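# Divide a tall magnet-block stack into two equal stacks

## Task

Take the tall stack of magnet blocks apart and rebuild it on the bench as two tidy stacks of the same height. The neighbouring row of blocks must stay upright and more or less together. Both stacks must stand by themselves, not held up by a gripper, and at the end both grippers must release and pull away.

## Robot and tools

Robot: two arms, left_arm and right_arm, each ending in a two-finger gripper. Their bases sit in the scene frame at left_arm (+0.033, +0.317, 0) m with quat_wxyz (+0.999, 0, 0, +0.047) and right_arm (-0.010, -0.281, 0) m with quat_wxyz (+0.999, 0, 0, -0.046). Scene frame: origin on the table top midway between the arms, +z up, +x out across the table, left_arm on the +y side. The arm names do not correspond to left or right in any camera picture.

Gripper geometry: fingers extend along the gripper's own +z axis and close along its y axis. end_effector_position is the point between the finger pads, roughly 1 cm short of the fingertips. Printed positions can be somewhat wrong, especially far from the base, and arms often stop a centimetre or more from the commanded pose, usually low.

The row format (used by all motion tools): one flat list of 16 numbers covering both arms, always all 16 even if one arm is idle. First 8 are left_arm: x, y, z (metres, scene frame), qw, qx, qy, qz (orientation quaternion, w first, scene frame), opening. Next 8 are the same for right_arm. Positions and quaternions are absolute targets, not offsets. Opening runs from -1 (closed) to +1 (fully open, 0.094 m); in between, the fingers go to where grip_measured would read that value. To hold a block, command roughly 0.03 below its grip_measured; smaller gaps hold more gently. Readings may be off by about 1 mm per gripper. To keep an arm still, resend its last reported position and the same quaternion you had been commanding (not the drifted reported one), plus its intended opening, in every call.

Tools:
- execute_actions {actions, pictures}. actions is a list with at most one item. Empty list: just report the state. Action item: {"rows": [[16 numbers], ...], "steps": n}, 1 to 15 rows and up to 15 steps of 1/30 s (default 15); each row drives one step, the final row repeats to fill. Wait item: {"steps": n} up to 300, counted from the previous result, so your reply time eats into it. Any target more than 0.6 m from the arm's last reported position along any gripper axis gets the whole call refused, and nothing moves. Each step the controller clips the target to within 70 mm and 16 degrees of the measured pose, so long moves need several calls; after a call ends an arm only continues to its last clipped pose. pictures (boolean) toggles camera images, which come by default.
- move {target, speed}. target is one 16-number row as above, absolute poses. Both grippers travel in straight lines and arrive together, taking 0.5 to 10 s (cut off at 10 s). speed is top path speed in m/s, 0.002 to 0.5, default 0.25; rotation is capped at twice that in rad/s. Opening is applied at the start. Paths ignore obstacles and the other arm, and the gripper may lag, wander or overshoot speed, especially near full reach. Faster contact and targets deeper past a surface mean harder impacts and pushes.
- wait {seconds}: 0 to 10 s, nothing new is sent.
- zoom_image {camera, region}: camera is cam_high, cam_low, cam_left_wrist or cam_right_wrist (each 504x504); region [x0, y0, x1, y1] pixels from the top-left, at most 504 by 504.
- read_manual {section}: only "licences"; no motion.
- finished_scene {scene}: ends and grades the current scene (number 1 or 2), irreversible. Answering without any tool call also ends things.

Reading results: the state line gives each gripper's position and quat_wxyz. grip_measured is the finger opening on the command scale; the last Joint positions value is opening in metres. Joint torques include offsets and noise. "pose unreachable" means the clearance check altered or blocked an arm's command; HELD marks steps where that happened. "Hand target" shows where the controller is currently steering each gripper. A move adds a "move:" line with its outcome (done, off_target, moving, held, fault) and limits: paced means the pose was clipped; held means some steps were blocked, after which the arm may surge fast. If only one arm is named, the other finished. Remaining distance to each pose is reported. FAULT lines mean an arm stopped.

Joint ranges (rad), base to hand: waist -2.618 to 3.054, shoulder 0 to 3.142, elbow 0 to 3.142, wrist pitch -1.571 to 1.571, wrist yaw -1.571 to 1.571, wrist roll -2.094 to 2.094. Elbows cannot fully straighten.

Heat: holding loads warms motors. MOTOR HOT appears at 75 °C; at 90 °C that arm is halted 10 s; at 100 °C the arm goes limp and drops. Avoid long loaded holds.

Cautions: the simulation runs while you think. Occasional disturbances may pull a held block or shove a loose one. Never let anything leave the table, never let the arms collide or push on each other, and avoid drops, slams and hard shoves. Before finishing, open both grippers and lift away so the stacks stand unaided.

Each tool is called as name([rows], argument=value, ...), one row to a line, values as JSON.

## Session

execute_actions(actions=[])

Scene clock: 0.00 s of 4600.00 s.
left_arm: end_effector_position=(+0.2677, +0.1047, +0.1340) grip_measured=+1.000 end_effector_quat_wxyz=(+0.019, +0.976, +0.215, +0.021) | right_arm: end_effector_position=(+0.0346, +0.0172, +0.2967) grip_measured=+1.000 end_effector_quat_wxyz=(+0.276, -0.296, +0.906, +0.126)
Joint positions: left_arm=[-0.839  1.688  1.453 -1.281 -0.013  1.964  0.094] | right_arm=[ 1.794  1.443  1.729 -1.47   0.493  0.973  0.094]
Joint velocities: left_arm=[-0.007 -0.007 -0.012 -0.066  0.022 -0.095  0.   ] | right_arm=[ 0.017  0.002 -0.017 -0.037  0.037  0.022  0.   ]
Joint torques (N m, as the arm reports them, + toward a larger angle): no reading
Motor temperatures (°C, as the motors report them): left_arm=[24 23 24 25 21 21] | right_arm=[20 24 24 25 21 23]
Hand target (left_arm): +0.267, +0.104, +0.140; +0.027, +0.976, +0.215, +0.023
Hand target (right_arm): +0.036, +0.016, +0.302; +0.282, -0.292, +0.904, +0.132

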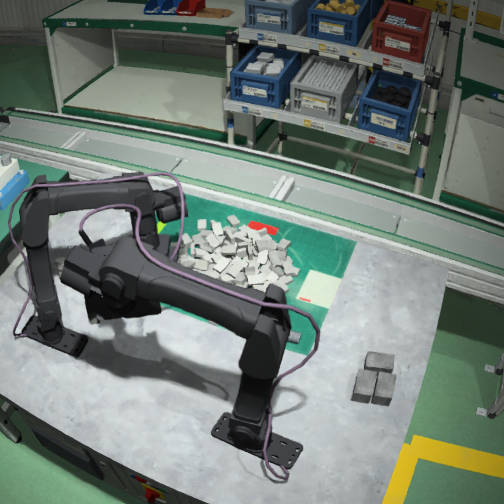

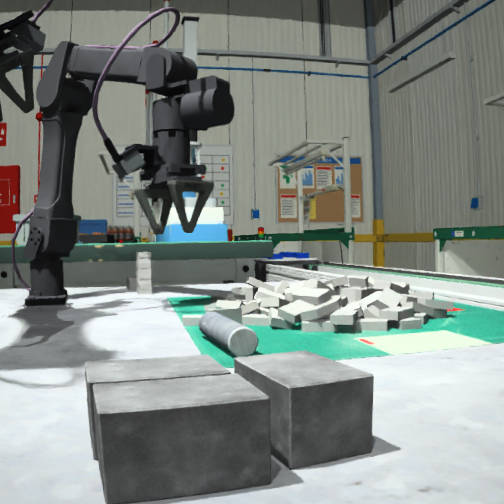

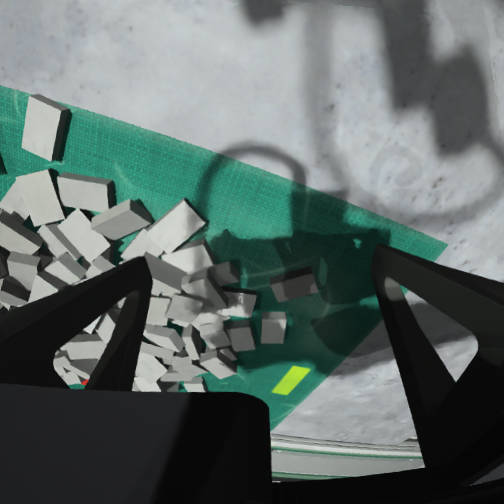

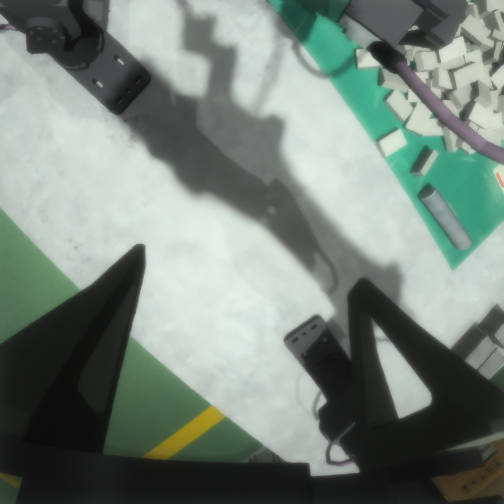

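move(target=[0.3,0.3,0.19,0,0.2,0.98,0,1,0.0346,0.0172,0.2967,0.276,-0.296,0.906,0.126,1], speed=0.4)

move(target=[0.28,0.38,0.19,0,-0.707,0.707,0,1,0.0346,0.0172,0.2967,0.276,-0.296,0.906,0.126,1], speed=0.4)

zoom_image(camera="cam_low", region=[90, 200, 200, 310])

Scene clock: 6.43 s of 4600.00 s.
left_arm: end_effector_position=(+0.2948, +0.3026, +0.1812) grip_measured=+1.000 end_effector_quat_wxyz=(-0.011, +0.207, +0.978, +0.010) | right_arm: end_effector_position=(+0.0346, +0.0172, +0.2967) grip_measured=+1.000 end_effector_quat_wxyz=(+0.276, -0.296, +0.906, +0.126)
Joint positions: left_arm=[-0.168  1.569  1.516 -1.537 -0.023  0.342  0.094] | right_arm=[ 1.794  1.443  1.729 -1.47   0.493  0.973  0.094]
Joint velocities: left_arm=[ 0.002  0.002  0.012 -0.022 -0.037 -0.095  0.   ] | right_arm=[ 0.022  0.002 -0.007  0.022  0.066 -0.139  0.   ]
Joint torques (N m, as the arm reports them, + toward a larger angle): left_arm=[ 0.63 -5.95  9.13  0.   -0.01 -0.05] | right_arm=[ 0.04 -4.85  5.95  0.85  0.21 -0.03]
Motor temperatures (°C, as the motors report them): left_arm=[24 24 25 25 21 21] | right_arm=[20 24 24 26 21 23]
Hand target (left_arm): +0.298, +0.304, +0.189; -0.000, +0.200, +0.980, +0.012
Hand target (right_arm): +0.035, +0.017, +0.297; +0.276, -0.296, +0.906, +0.126
Off the commanded pose (left_arm): 0.011 m, 2 deg.
Off the commanded pose (right_arm): 0.000 m, 0 deg.
move: off_target (left_arm)

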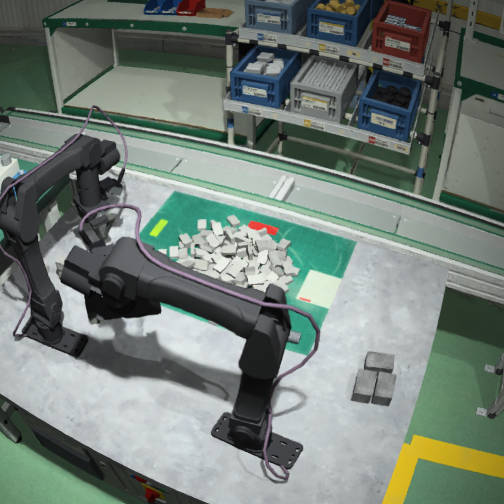

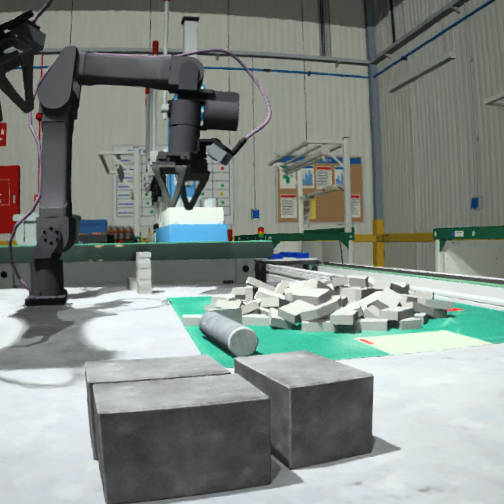

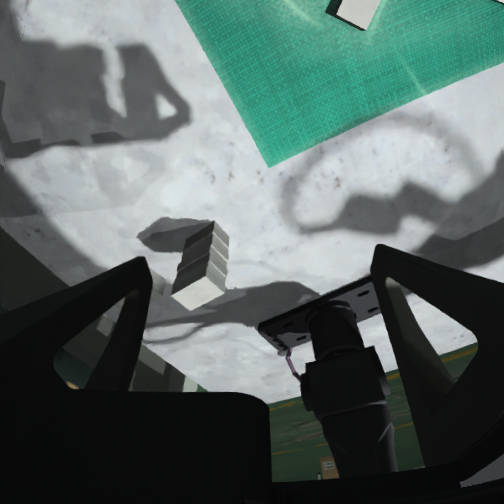

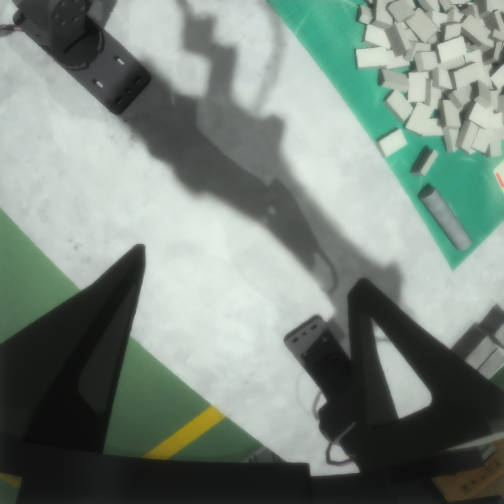

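Scene clock: 9.57 s of 4600.00 s.
left_arm: end_effector_position=(+0.2845, +0.3808, +0.1843) grip_measured=+1.000 end_effector_quat_wxyz=(-0.003, -0.702, +0.712, +0.008) | right_arm: end_effector_position=(+0.0346, +0.0172, +0.2967) grip_measured=+1.000 end_effector_quat_wxyz=(+0.276, -0.296, +0.906, +0.126)
Joint positions: left_arm=[ 0.144  1.556  1.516 -1.545 -0.011 -1.319  0.094] | right_arm=[ 1.794  1.443  1.729 -1.47   0.493  0.973  0.094]
Joint velocities: left_arm=[ 0.007  0.012 -0.007 -0.066  0.095 -0.095  0.   ] | right_arm=[-0.002 -0.007  0.002 -0.007 -0.007  0.037  0.   ]
Joint torques (N m, as the arm reports them, + toward a larger angle): left_arm=[ 0.71 -7.67  6.24  0.01 -0.01 -0.04] | right_arm=[ 0.02 -4.79  5.91  0.85  0.27 -0.04]
Motor temperatures (°C, as the motors report them): left_arm=[24 24 25 25 21 21] | right_arm=[20 24 25 26 21 23]
Hand target (left_arm): +0.279, +0.381, +0.190; -0.003, +0.707, -0.707, -0.005
Hand target (right_arm): +0.035, +0.017, +0.297; +0.276, -0.296, +0.906, +0.126
Off the commanded pose (left_arm): 0.007 m, 1 deg.
Off the commanded pose (right_arm): 0.000 m, 0 deg.
move: done

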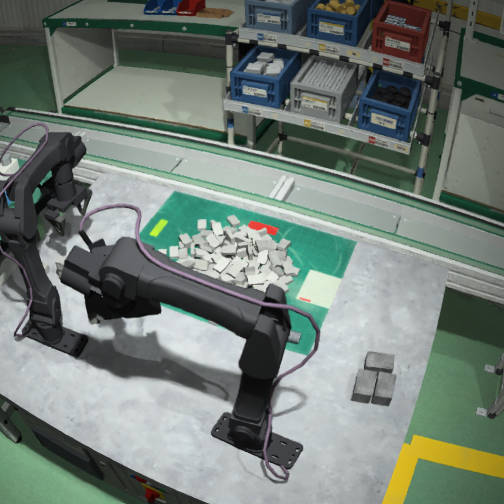

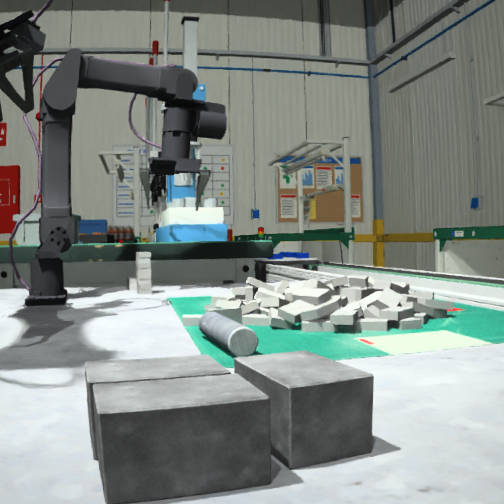

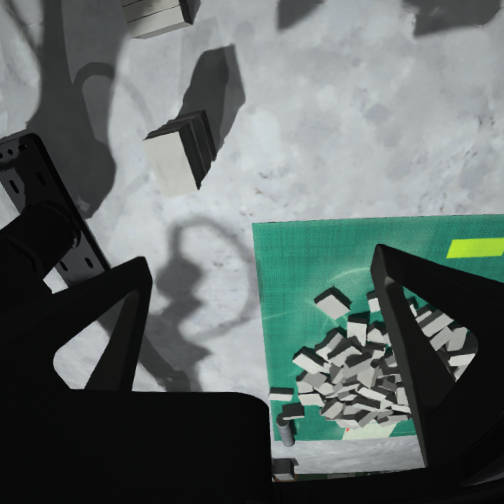

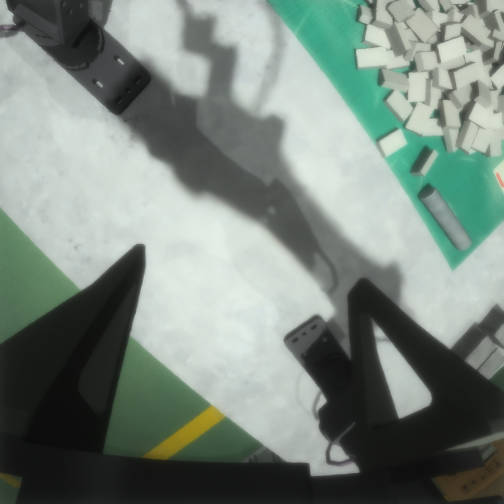

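Region (90, 200, 200, 310) of cam_low's 504x504 image, scaled by 4.582, with more detail than that image has.

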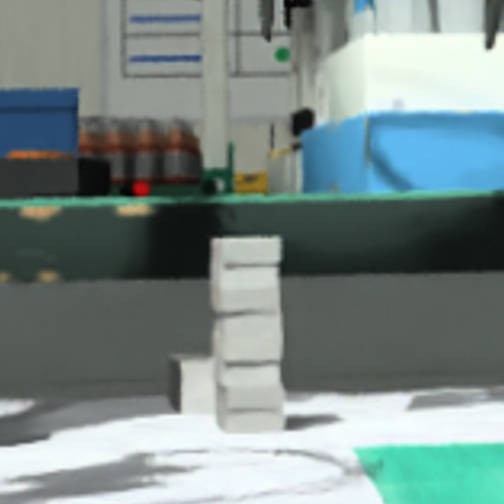

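move(target=[0.226,0.38,0.105,0,-0.765,0.643,0,1,0.0346,0.0172,0.2967,0.276,-0.296,0.906,0.126,1], speed=0.1)

zoom_image(camera="cam_low", region=[90, 200, 200, 310])

Scene clock: 13.17 s of 4600.00 s.
left_arm: end_effector_position=(+0.2272, +0.3792, +0.1015) grip_measured=+1.000 end_effector_quat_wxyz=(+0.010, +0.761, -0.649, -0.010) | right_arm: end_effector_position=(+0.0346, +0.0172, +0.2967) grip_measured=+1.000 end_effector_quat_wxyz=(+0.276, -0.296, +0.906, +0.126)
Joint positions: left_arm=[ 0.206  1.342  0.999 -1.255 -0.006 -1.43   0.094] | right_arm=[ 1.794  1.443  1.729 -1.47   0.493  0.973  0.094]
Joint velocities: left_arm=[-0.007  0.007 -0.012  0.051 -0.051 -0.007  0.   ] | right_arm=[-0.007 -0.017 -0.012  0.022  0.037 -0.022  0.   ]
Joint torques (N m, as the arm reports them, + toward a larger angle): left_arm=[ 0.85 -5.58  6.22  0.14  0.02 -0.05] | right_arm=[-0.06 -4.84  6.03  0.88  0.22  0.01]
Motor temperatures (°C, as the motors report them): left_arm=[24 25 25 25 21 21] | right_arm=[20 24 25 26 21 23]
Hand target (left_arm): +0.227, +0.381, +0.105; -0.000, +0.766, -0.643, -0.001
Hand target (right_arm): +0.035, +0.017, +0.297; +0.276, -0.296, +0.906, +0.126
Off the commanded pose (left_arm): 0.004 m, 2 deg.
Off the commanded pose (right_arm): 0.000 m, 0 deg.
move: done

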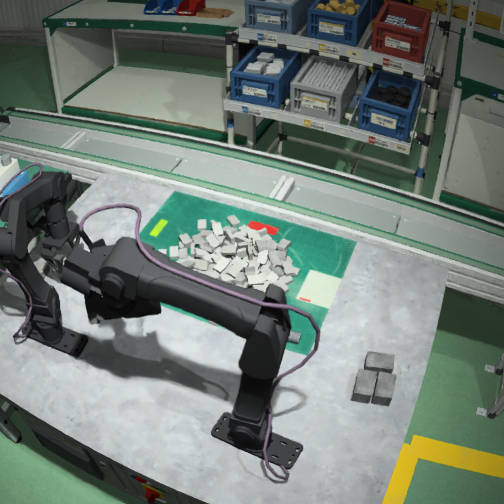

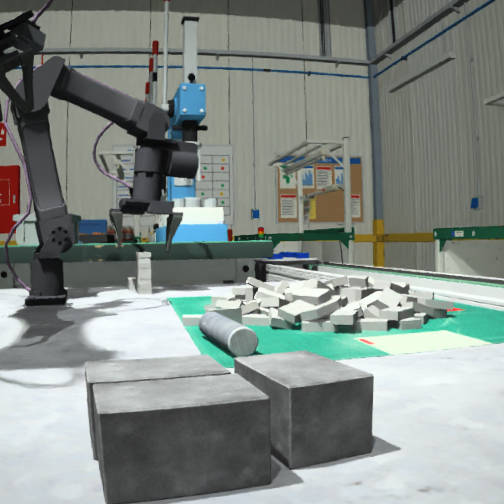

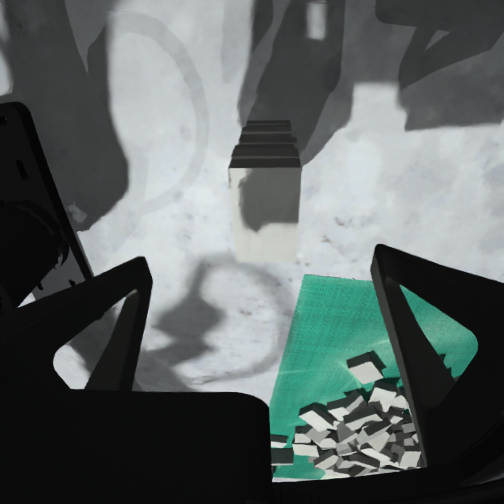

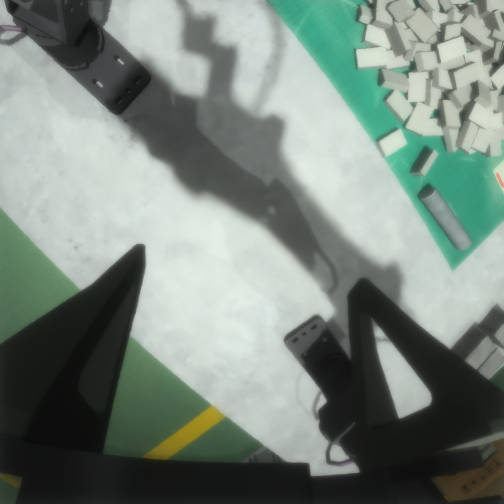

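Region (90, 200, 200, 310) of cam_low's 504x504 image, scaled by 4.582, with more detail than that image has.

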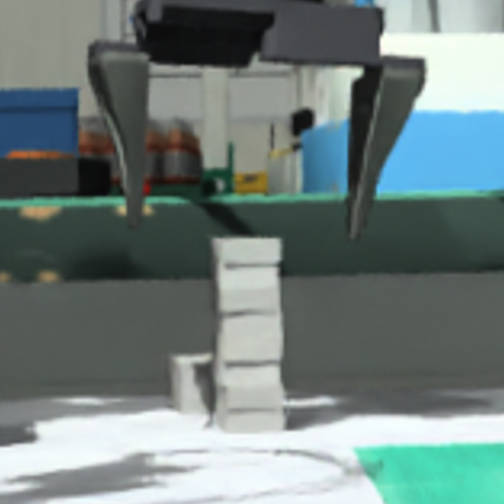

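move(target=[0.226,0.395,0.063,0,-0.75,0.66,0,0.1,0.0346,0.0172,0.2967,0.276,-0.296,0.906,0.126,1], speed=0.04)

zoom_image(camera="cam_low", region=[90, 200, 200, 310])

Scene clock: 19.07 s of 4600.00 s.
left_arm: end_effector_position=(+0.2273, +0.3945, +0.0658) grip_measured=+0.102 end_effector_quat_wxyz=(-0.003, +0.749, -0.662, -0.002) | right_arm: end_effector_position=(+0.0346, +0.0172, +0.2967) grip_measured=+1.000 end_effector_quat_wxyz=(+0.276, -0.296, +0.906, +0.126)
Joint positions: left_arm=[ 0.276  1.358  0.868 -1.077 -0.005 -1.324  0.052] | right_arm=[ 1.794  1.443  1.729 -1.47   0.493  0.973  0.094]
Joint velocities: left_arm=[ 0.012  0.002  0.022 -0.022  0.037 -0.095 -0.001] | right_arm=[-0.007  0.017 -0.027  0.022  0.022  0.007  0.   ]
Joint torques (N m, as the arm reports them, + toward a larger angle): left_arm=[ 0.9  -3.44  6.09  0.24  0.02  0.07] | right_arm=[-0.04 -4.91  6.09  0.85  0.23  0.  ]
Motor temperatures (°C, as the motors report them): left_arm=[24 25 25 25 21 21] | right_arm=[20 25 25 26 21 23]
Hand target (left_arm): +0.226, +0.396, +0.063; -0.000, +0.751, -0.661, -0.001
Hand target (right_arm): +0.035, +0.017, +0.297; +0.276, -0.296, +0.906, +0.126
Off the commanded pose (left_arm): 0.003 m, 0 deg.
Off the commanded pose (right_arm): 0.000 m, 0 deg.
After step 90, 1.40 s passed at rest.
move: done

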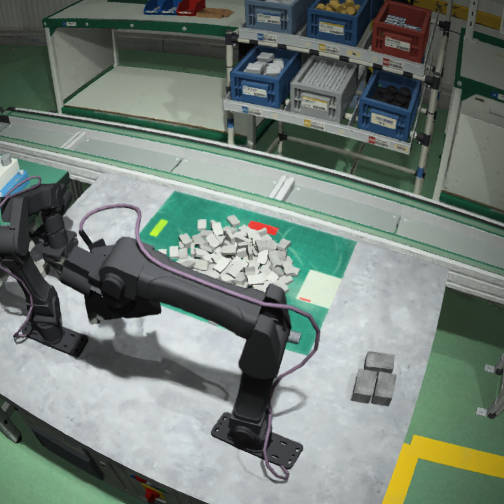

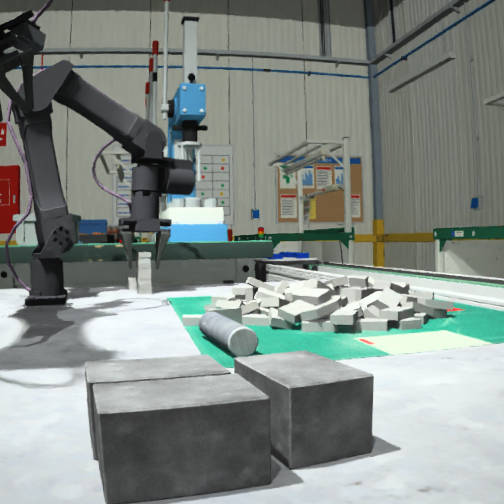

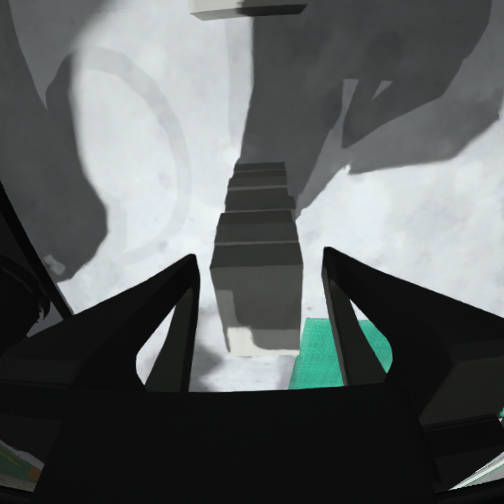

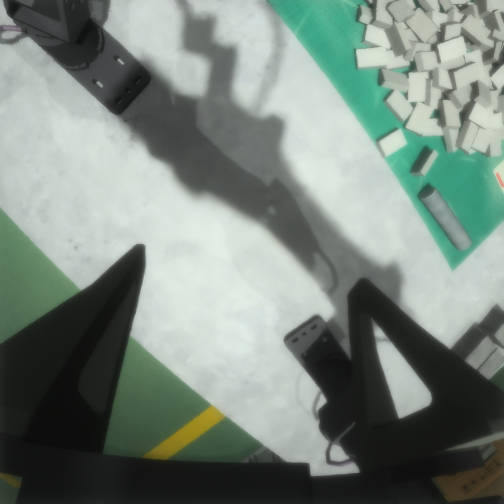

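Region (90, 200, 200, 310) of cam_low's 504x504 image, scaled by 4.582, with more detail than that image has.

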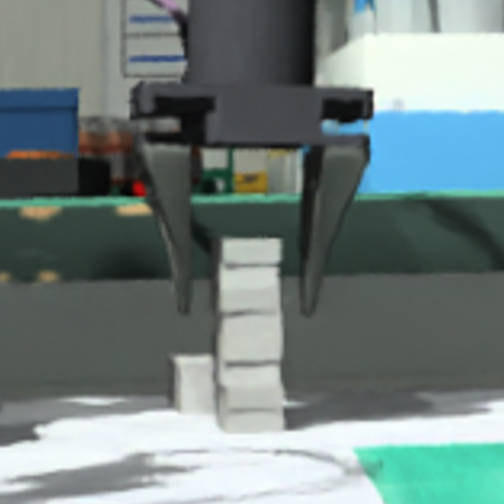

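move(target=[0.226,0.395,0.057,0,-0.75,0.66,0,-0.3,0.0346,0.0172,0.2967,0.276,-0.296,0.906,0.126,1], speed=0.02)

zoom_image(camera="cam_low", region=[90, 200, 200, 310])

Scene clock: 21.43 s of 4600.00 s.
left_arm: end_effector_position=(+0.2271, +0.3941, +0.0607) grip_measured=-0.298 end_effector_quat_wxyz=(-0.004, +0.749, -0.662, +0.000) | right_arm: end_effector_position=(+0.0346, +0.0172, +0.2967) grip_measured=+1.000 end_effector_quat_wxyz=(+0.276, -0.296, +0.906, +0.126)
Joint positions: left_arm=[ 0.276  1.358  0.847 -1.052 -0.004 -1.323  0.033] | right_arm=[ 1.794  1.443  1.729 -1.47   0.493  0.973  0.094]
Joint velocities: left_arm=[ 0.007 -0.017 -0.017  0.037  0.007  0.037 -0.   ] | right_arm=[-0.002  0.017 -0.012  0.11  -0.066  0.081  0.   ]
Joint torques (N m, as the arm reports them, + toward a larger angle): left_arm=[ 0.87 -3.11  5.99  0.25  0.03  0.06] | right_arm=[-0.13 -4.81  6.01  0.85  0.25 -0.02]
Motor temperatures (°C, as the motors report them): left_arm=[24 24 25 24 21 21] | right_arm=[20 25 25 26 21 23]
Hand target (left_arm): +0.226, +0.395, +0.057; -0.000, +0.751, -0.661, -0.000
Hand target (right_arm): +0.035, +0.017, +0.297; +0.276, -0.296, +0.906, +0.126
Off the commanded pose (left_arm): 0.004 m, 1 deg.
Off the commanded pose (right_arm): 0.000 m, 0 deg.
move: done

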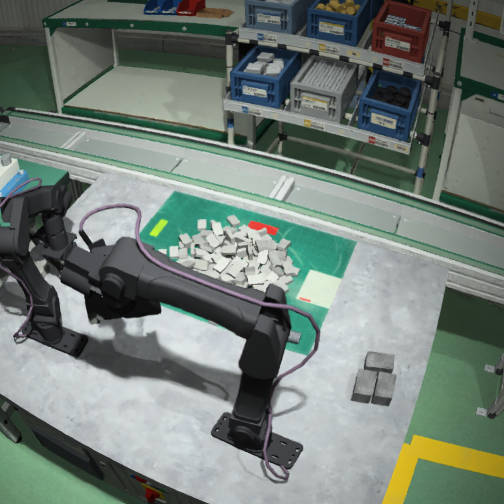

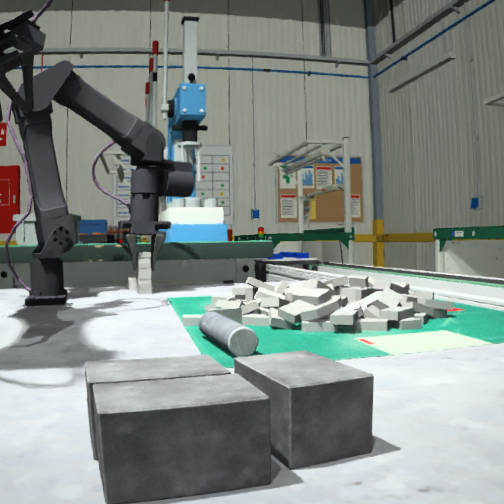

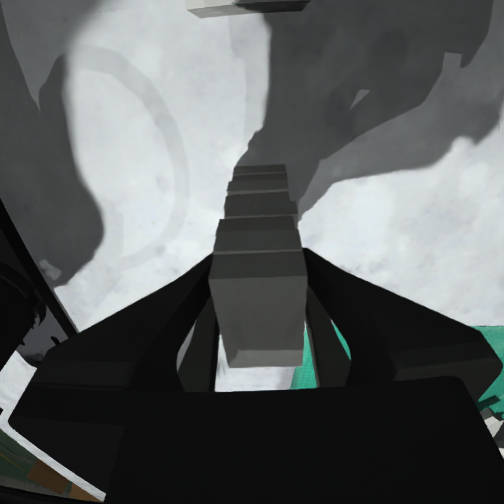

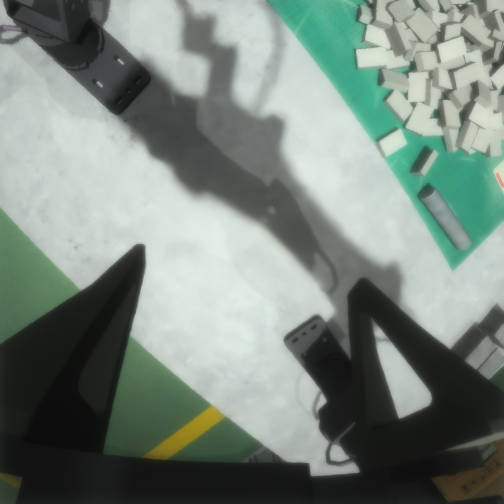

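Region (90, 200, 200, 310) of cam_low's 504x504 image, scaled by 4.582, with more detail than that image has.

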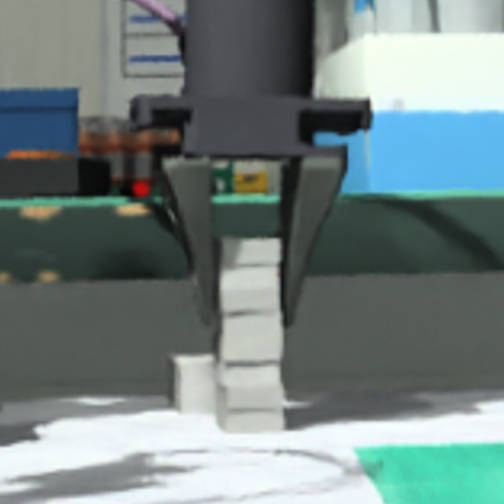

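move(target=[0.226,0.395,0.057,0,-0.75,0.66,0,-0.51,0.0346,0.0172,0.2967,0.276,-0.296,0.906,0.126,1])

move(target=[0.23,0.395,0.09,0,-0.75,0.66,0,-0.51,0.0346,0.0172,0.2967,0.276,-0.296,0.906,0.126,1], speed=0.02)

zoom_image(camera="cam_low", region=[90, 200, 200, 310])

Scene clock: 24.57 s of 4600.00 s.
left_arm: end_effector_position=(+0.2280, +0.3943, +0.0607) grip_measured=-0.477 end_effector_quat_wxyz=(-0.006, +0.749, -0.662, +0.001) | right_arm: end_effector_position=(+0.0346, +0.0172, +0.2967) grip_measured=+1.000 end_effector_quat_wxyz=(+0.276, -0.296, +0.906, +0.126)
Joint positions: left_arm=[ 0.276  1.358  0.847 -1.048 -0.003 -1.323  0.025] | right_arm=[ 1.794  1.443  1.729 -1.47   0.493  0.973  0.094]
Joint velocities: left_arm=[ 0.012 -0.012  0.007  0.007  0.007 -0.066 -0.002] | right_arm=[-0.002  0.007  0.012 -0.037 -0.007 -0.022  0.   ]
Joint torques (N m, as the arm reports them, + toward a larger angle): left_arm=[ 0.86 -3.16  5.97  0.25  0.03  0.06] | right_arm=[ 0.12 -4.84  5.97  0.84  0.3   0.02]
Motor temperatures (°C, as the motors report them): left_arm=[24 24 25 24 21 21] | right_arm=[20 25 25 26 21 23]
Hand target (left_arm): +0.226, +0.395, +0.057; +0.000, +0.751, -0.661, -0.000
Hand target (right_arm): +0.035, +0.017, +0.297; +0.276, -0.296, +0.906, +0.126
Off the commanded pose (left_arm): 0.004 m, 1 deg.
Off the commanded pose (right_arm): 0.000 m, 0 deg.
move: done

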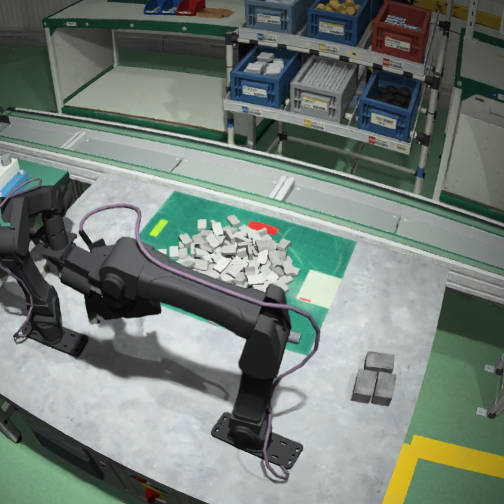

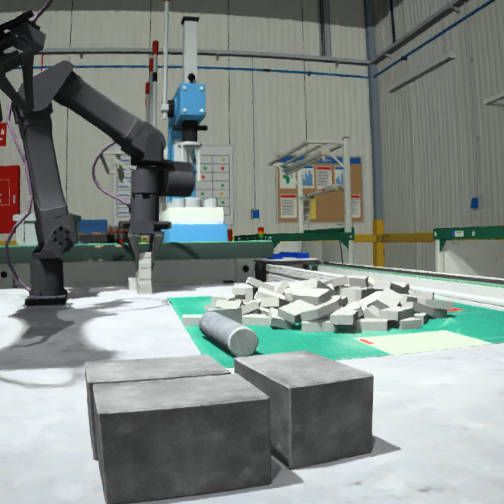

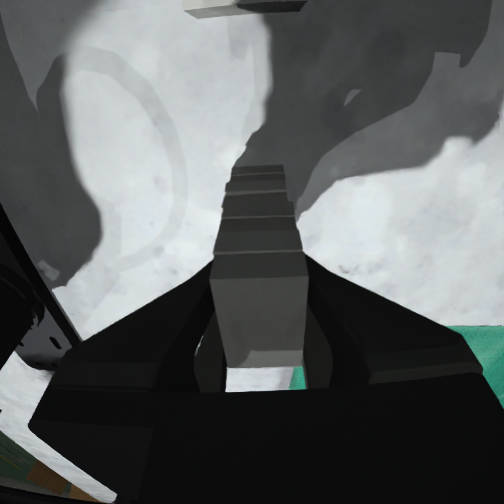

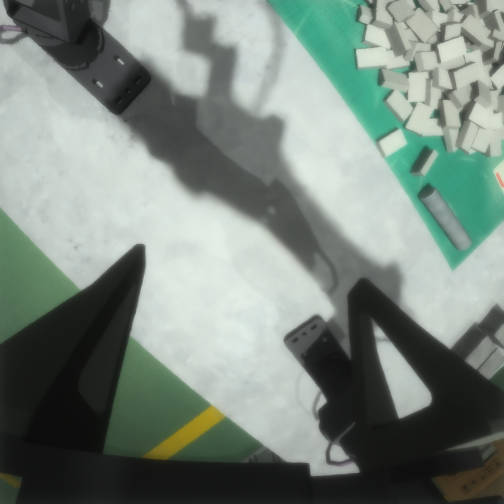

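Scene clock: 26.27 s of 4600.00 s.
left_arm: end_effector_position=(+0.2238, +0.3925, +0.0788) grip_measured=-0.477 end_effector_quat_wxyz=(+0.010, +0.749, -0.662, -0.007) | right_arm: end_effector_position=(+0.0346, +0.0172, +0.2967) grip_measured=+1.000 end_effector_quat_wxyz=(+0.276, -0.296, +0.906, +0.126)
Joint positions: left_arm=[ 0.276  1.358  0.92  -1.157 -0.002 -1.323  0.025] | right_arm=[ 1.794  1.443  1.729 -1.47   0.493  0.973  0.094]
Joint velocities: left_arm=[-0.002 -0.022  0.007  0.022  0.022 -0.051  0.001] | right_arm=[-0.012 -0.002 -0.007 -0.037 -0.037 -0.022  0.   ]
Joint torques (N m, as the arm reports them, + toward a larger angle): left_arm=[ 0.24 -4.52  9.83 -0.09  0.01 -0.02] | right_arm=[-0.03 -4.9   5.93  0.81  0.23  0.01]
Motor temperatures (°C, as the motors report them): left_arm=[24 24 26 24 21 21] | right_arm=[20 25 25 26 21 23]
Hand target (left_arm): +0.229, +0.395, +0.090; -0.000, +0.751, -0.661, -0.000
Hand target (right_arm): +0.035, +0.017, +0.297; +0.276, -0.296, +0.906, +0.126
Off the commanded pose (left_arm): 0.013 m, 1 deg.
Off the commanded pose (right_arm): 0.000 m, 0 deg.
move: off_target (left_arm)

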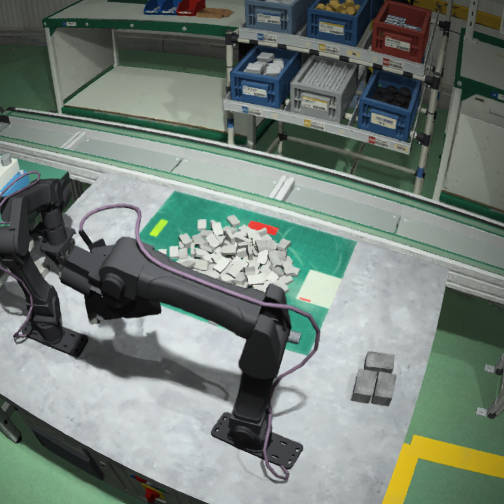

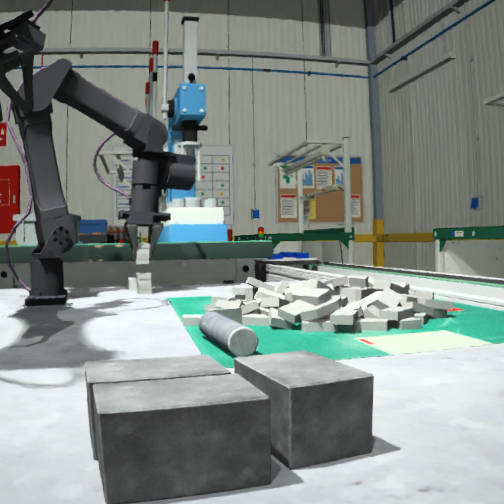

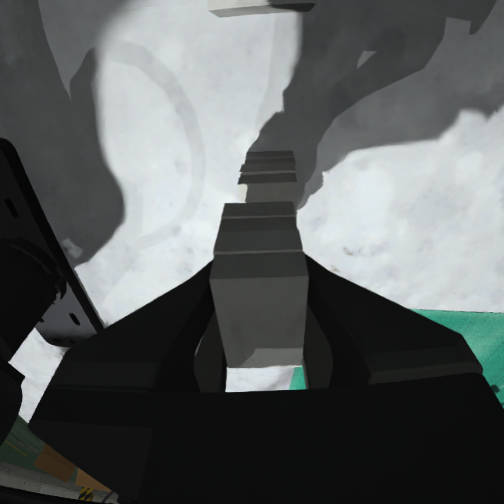

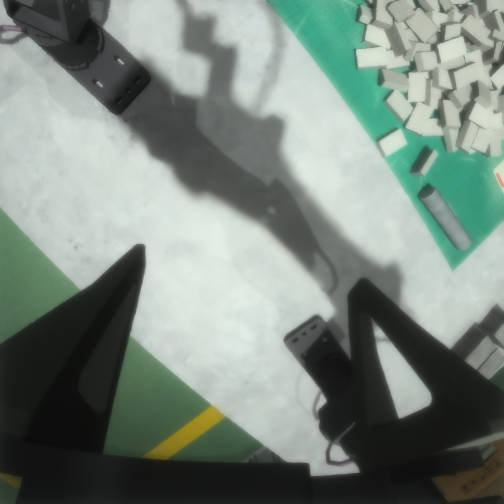

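Region (90, 200, 200, 310) of cam_low's 504x504 image, scaled by 4.582, with more detail than that image has.

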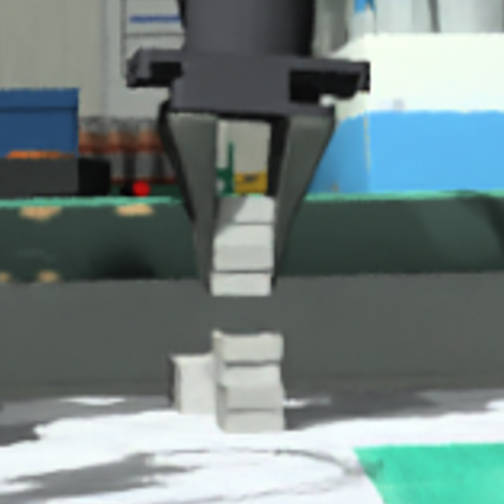

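move(target=[0.32,0.4,0.1,0,-0.75,0.66,0,-0.51,0.0346,0.0172,0.2967,0.276,-0.296,0.906,0.126,1], speed=0.08)

move(target=[0.32,0.4,0.027,0,-0.75,0.66,0,-0.51,0.0346,0.0172,0.2967,0.276,-0.296,0.906,0.126,1], speed=0.04)

zoom_image(camera="cam_low", region=[120, 200, 230, 310])

Scene clock: 30.27 s of 4600.00 s.
left_arm: end_effector_position=(+0.3138, +0.4009, +0.0896) grip_measured=-0.477 end_effector_quat_wxyz=(+0.010, +0.751, -0.660, -0.004) | right_arm: end_effector_position=(+0.0346, +0.0172, +0.2967) grip_measured=+1.000 end_effector_quat_wxyz=(+0.276, -0.296, +0.906, +0.126)
Joint positions: left_arm=[ 0.195  1.685  1.274 -1.181  0.003 -1.412  0.025] | right_arm=[ 1.794  1.443  1.729 -1.47   0.493  0.973  0.094]
Joint velocities: left_arm=[-0.007 -0.012  0.027 -0.037 -0.037 -0.022  0.   ] | right_arm=[ 0.007 -0.012  0.007  0.037 -0.022  0.007  0.   ]
Joint torques (N m, as the arm reports them, + toward a larger angle): left_arm=[-0.69 -7.39  9.87 -0.08  0.   -0.04] | right_arm=[-0.07 -4.75  5.83  0.85  0.25 -0.02]
Motor temperatures (°C, as the motors report them): left_arm=[24 24 26 24 21 21] | right_arm=[20 25 25 27 21 23]
Hand target (left_arm): +0.320, +0.400, +0.101; +0.000, +0.751, -0.661, +0.002
Hand target (right_arm): +0.035, +0.017, +0.297; +0.276, -0.296, +0.906, +0.126
Off the commanded pose (left_arm): 0.012 m, 1 deg.
Off the commanded pose (right_arm): 0.000 m, 0 deg.
move: off_target (left_arm)

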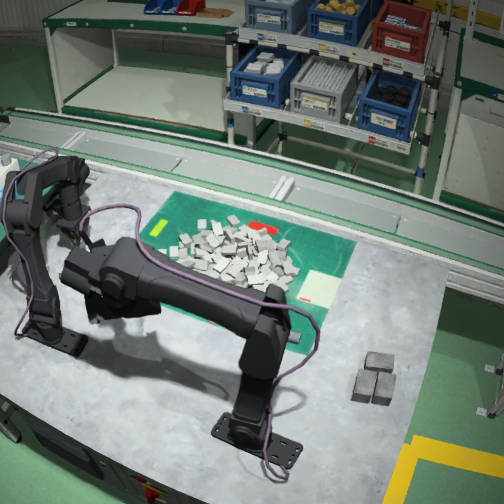

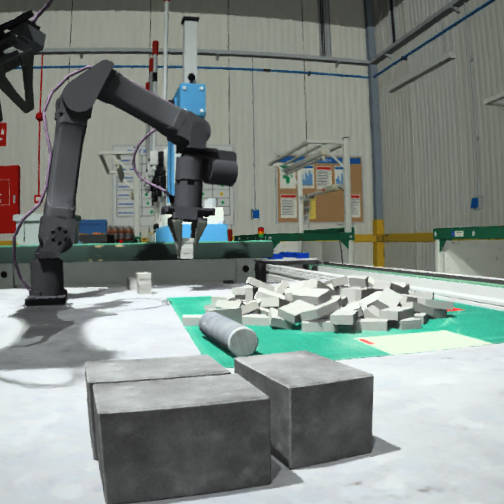

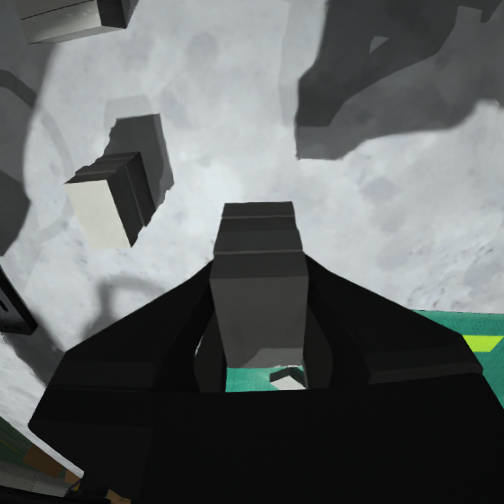

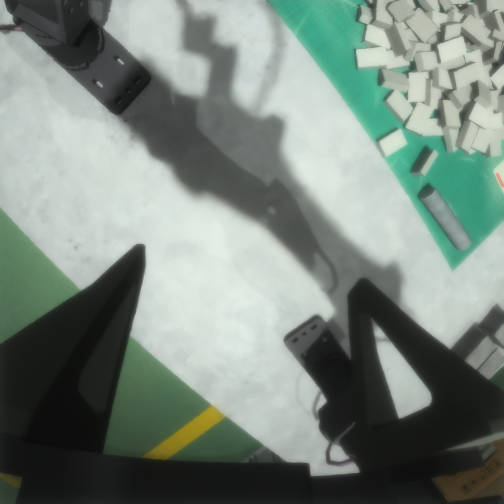

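Scene clock: 32.27 s of 4600.00 s.
left_arm: end_effector_position=(+0.3185, +0.4023, +0.0240) grip_measured=-0.477 end_effector_quat_wxyz=(+0.007, +0.752, -0.659, -0.003) | right_arm: end_effector_position=(+0.0346, +0.0172, +0.2967) grip_measured=+1.000 end_effector_quat_wxyz=(+0.276, -0.296, +0.906, +0.126)
Joint positions: left_arm=[ 0.195  1.771  1.101 -0.915  0.003 -1.415  0.025] | right_arm=[ 1.794  1.443  1.729 -1.47   0.493  0.973  0.094]
Joint velocities: left_arm=[-0.012 -0.007  0.012  0.007 -0.022 -0.007  0.   ] | right_arm=[-0.017 -0.002 -0.022 -0.051 -0.051  0.022  0.   ]
Joint torques (N m, as the arm reports them, + toward a larger angle): left_arm=[-0.81 -7.85  6.37  0.12 -0.01 -0.05] | right_arm=[-0.11 -4.92  6.07  0.81  0.26  0.03]
Motor temperatures (°C, as the motors report them): left_arm=[24 24 26 24 21 21] | right_arm=[20 25 25 27 21 23]
Hand target (left_arm): +0.321, +0.400, +0.027; +0.000, +0.751, -0.661, +0.000
Hand target (right_arm): +0.035, +0.017, +0.297; +0.276, -0.296, +0.906, +0.126
Off the commanded pose (left_arm): 0.004 m, 1 deg.
Off the commanded pose (right_arm): 0.000 m, 0 deg.
move: done

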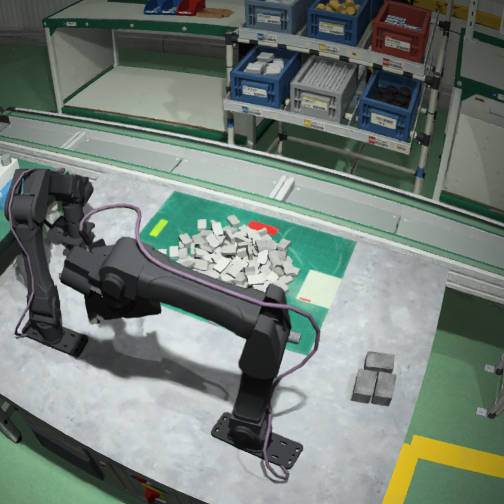

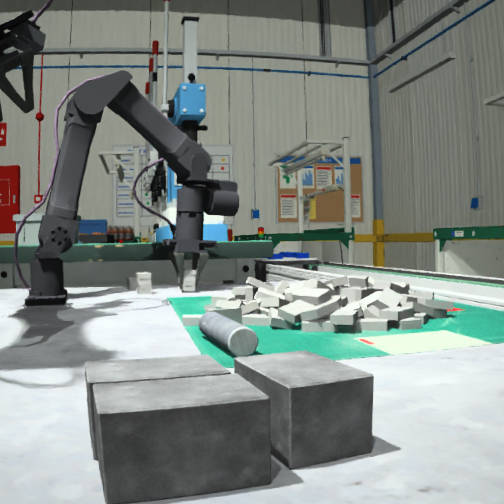

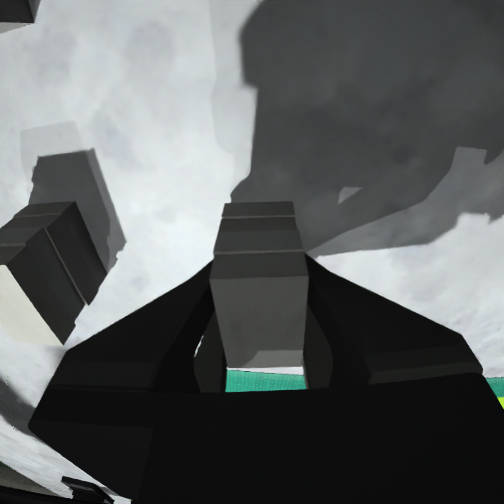

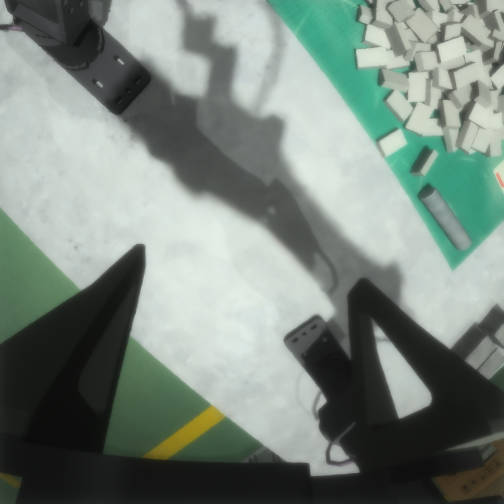

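Region (120, 200, 230, 310) of cam_low's 504x504 image, scaled by 4.582, with more detail than that image has.

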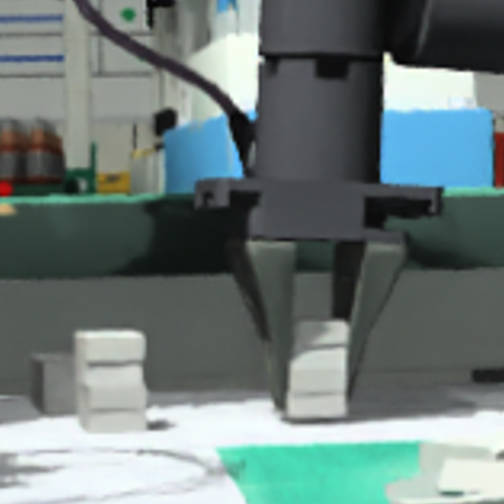

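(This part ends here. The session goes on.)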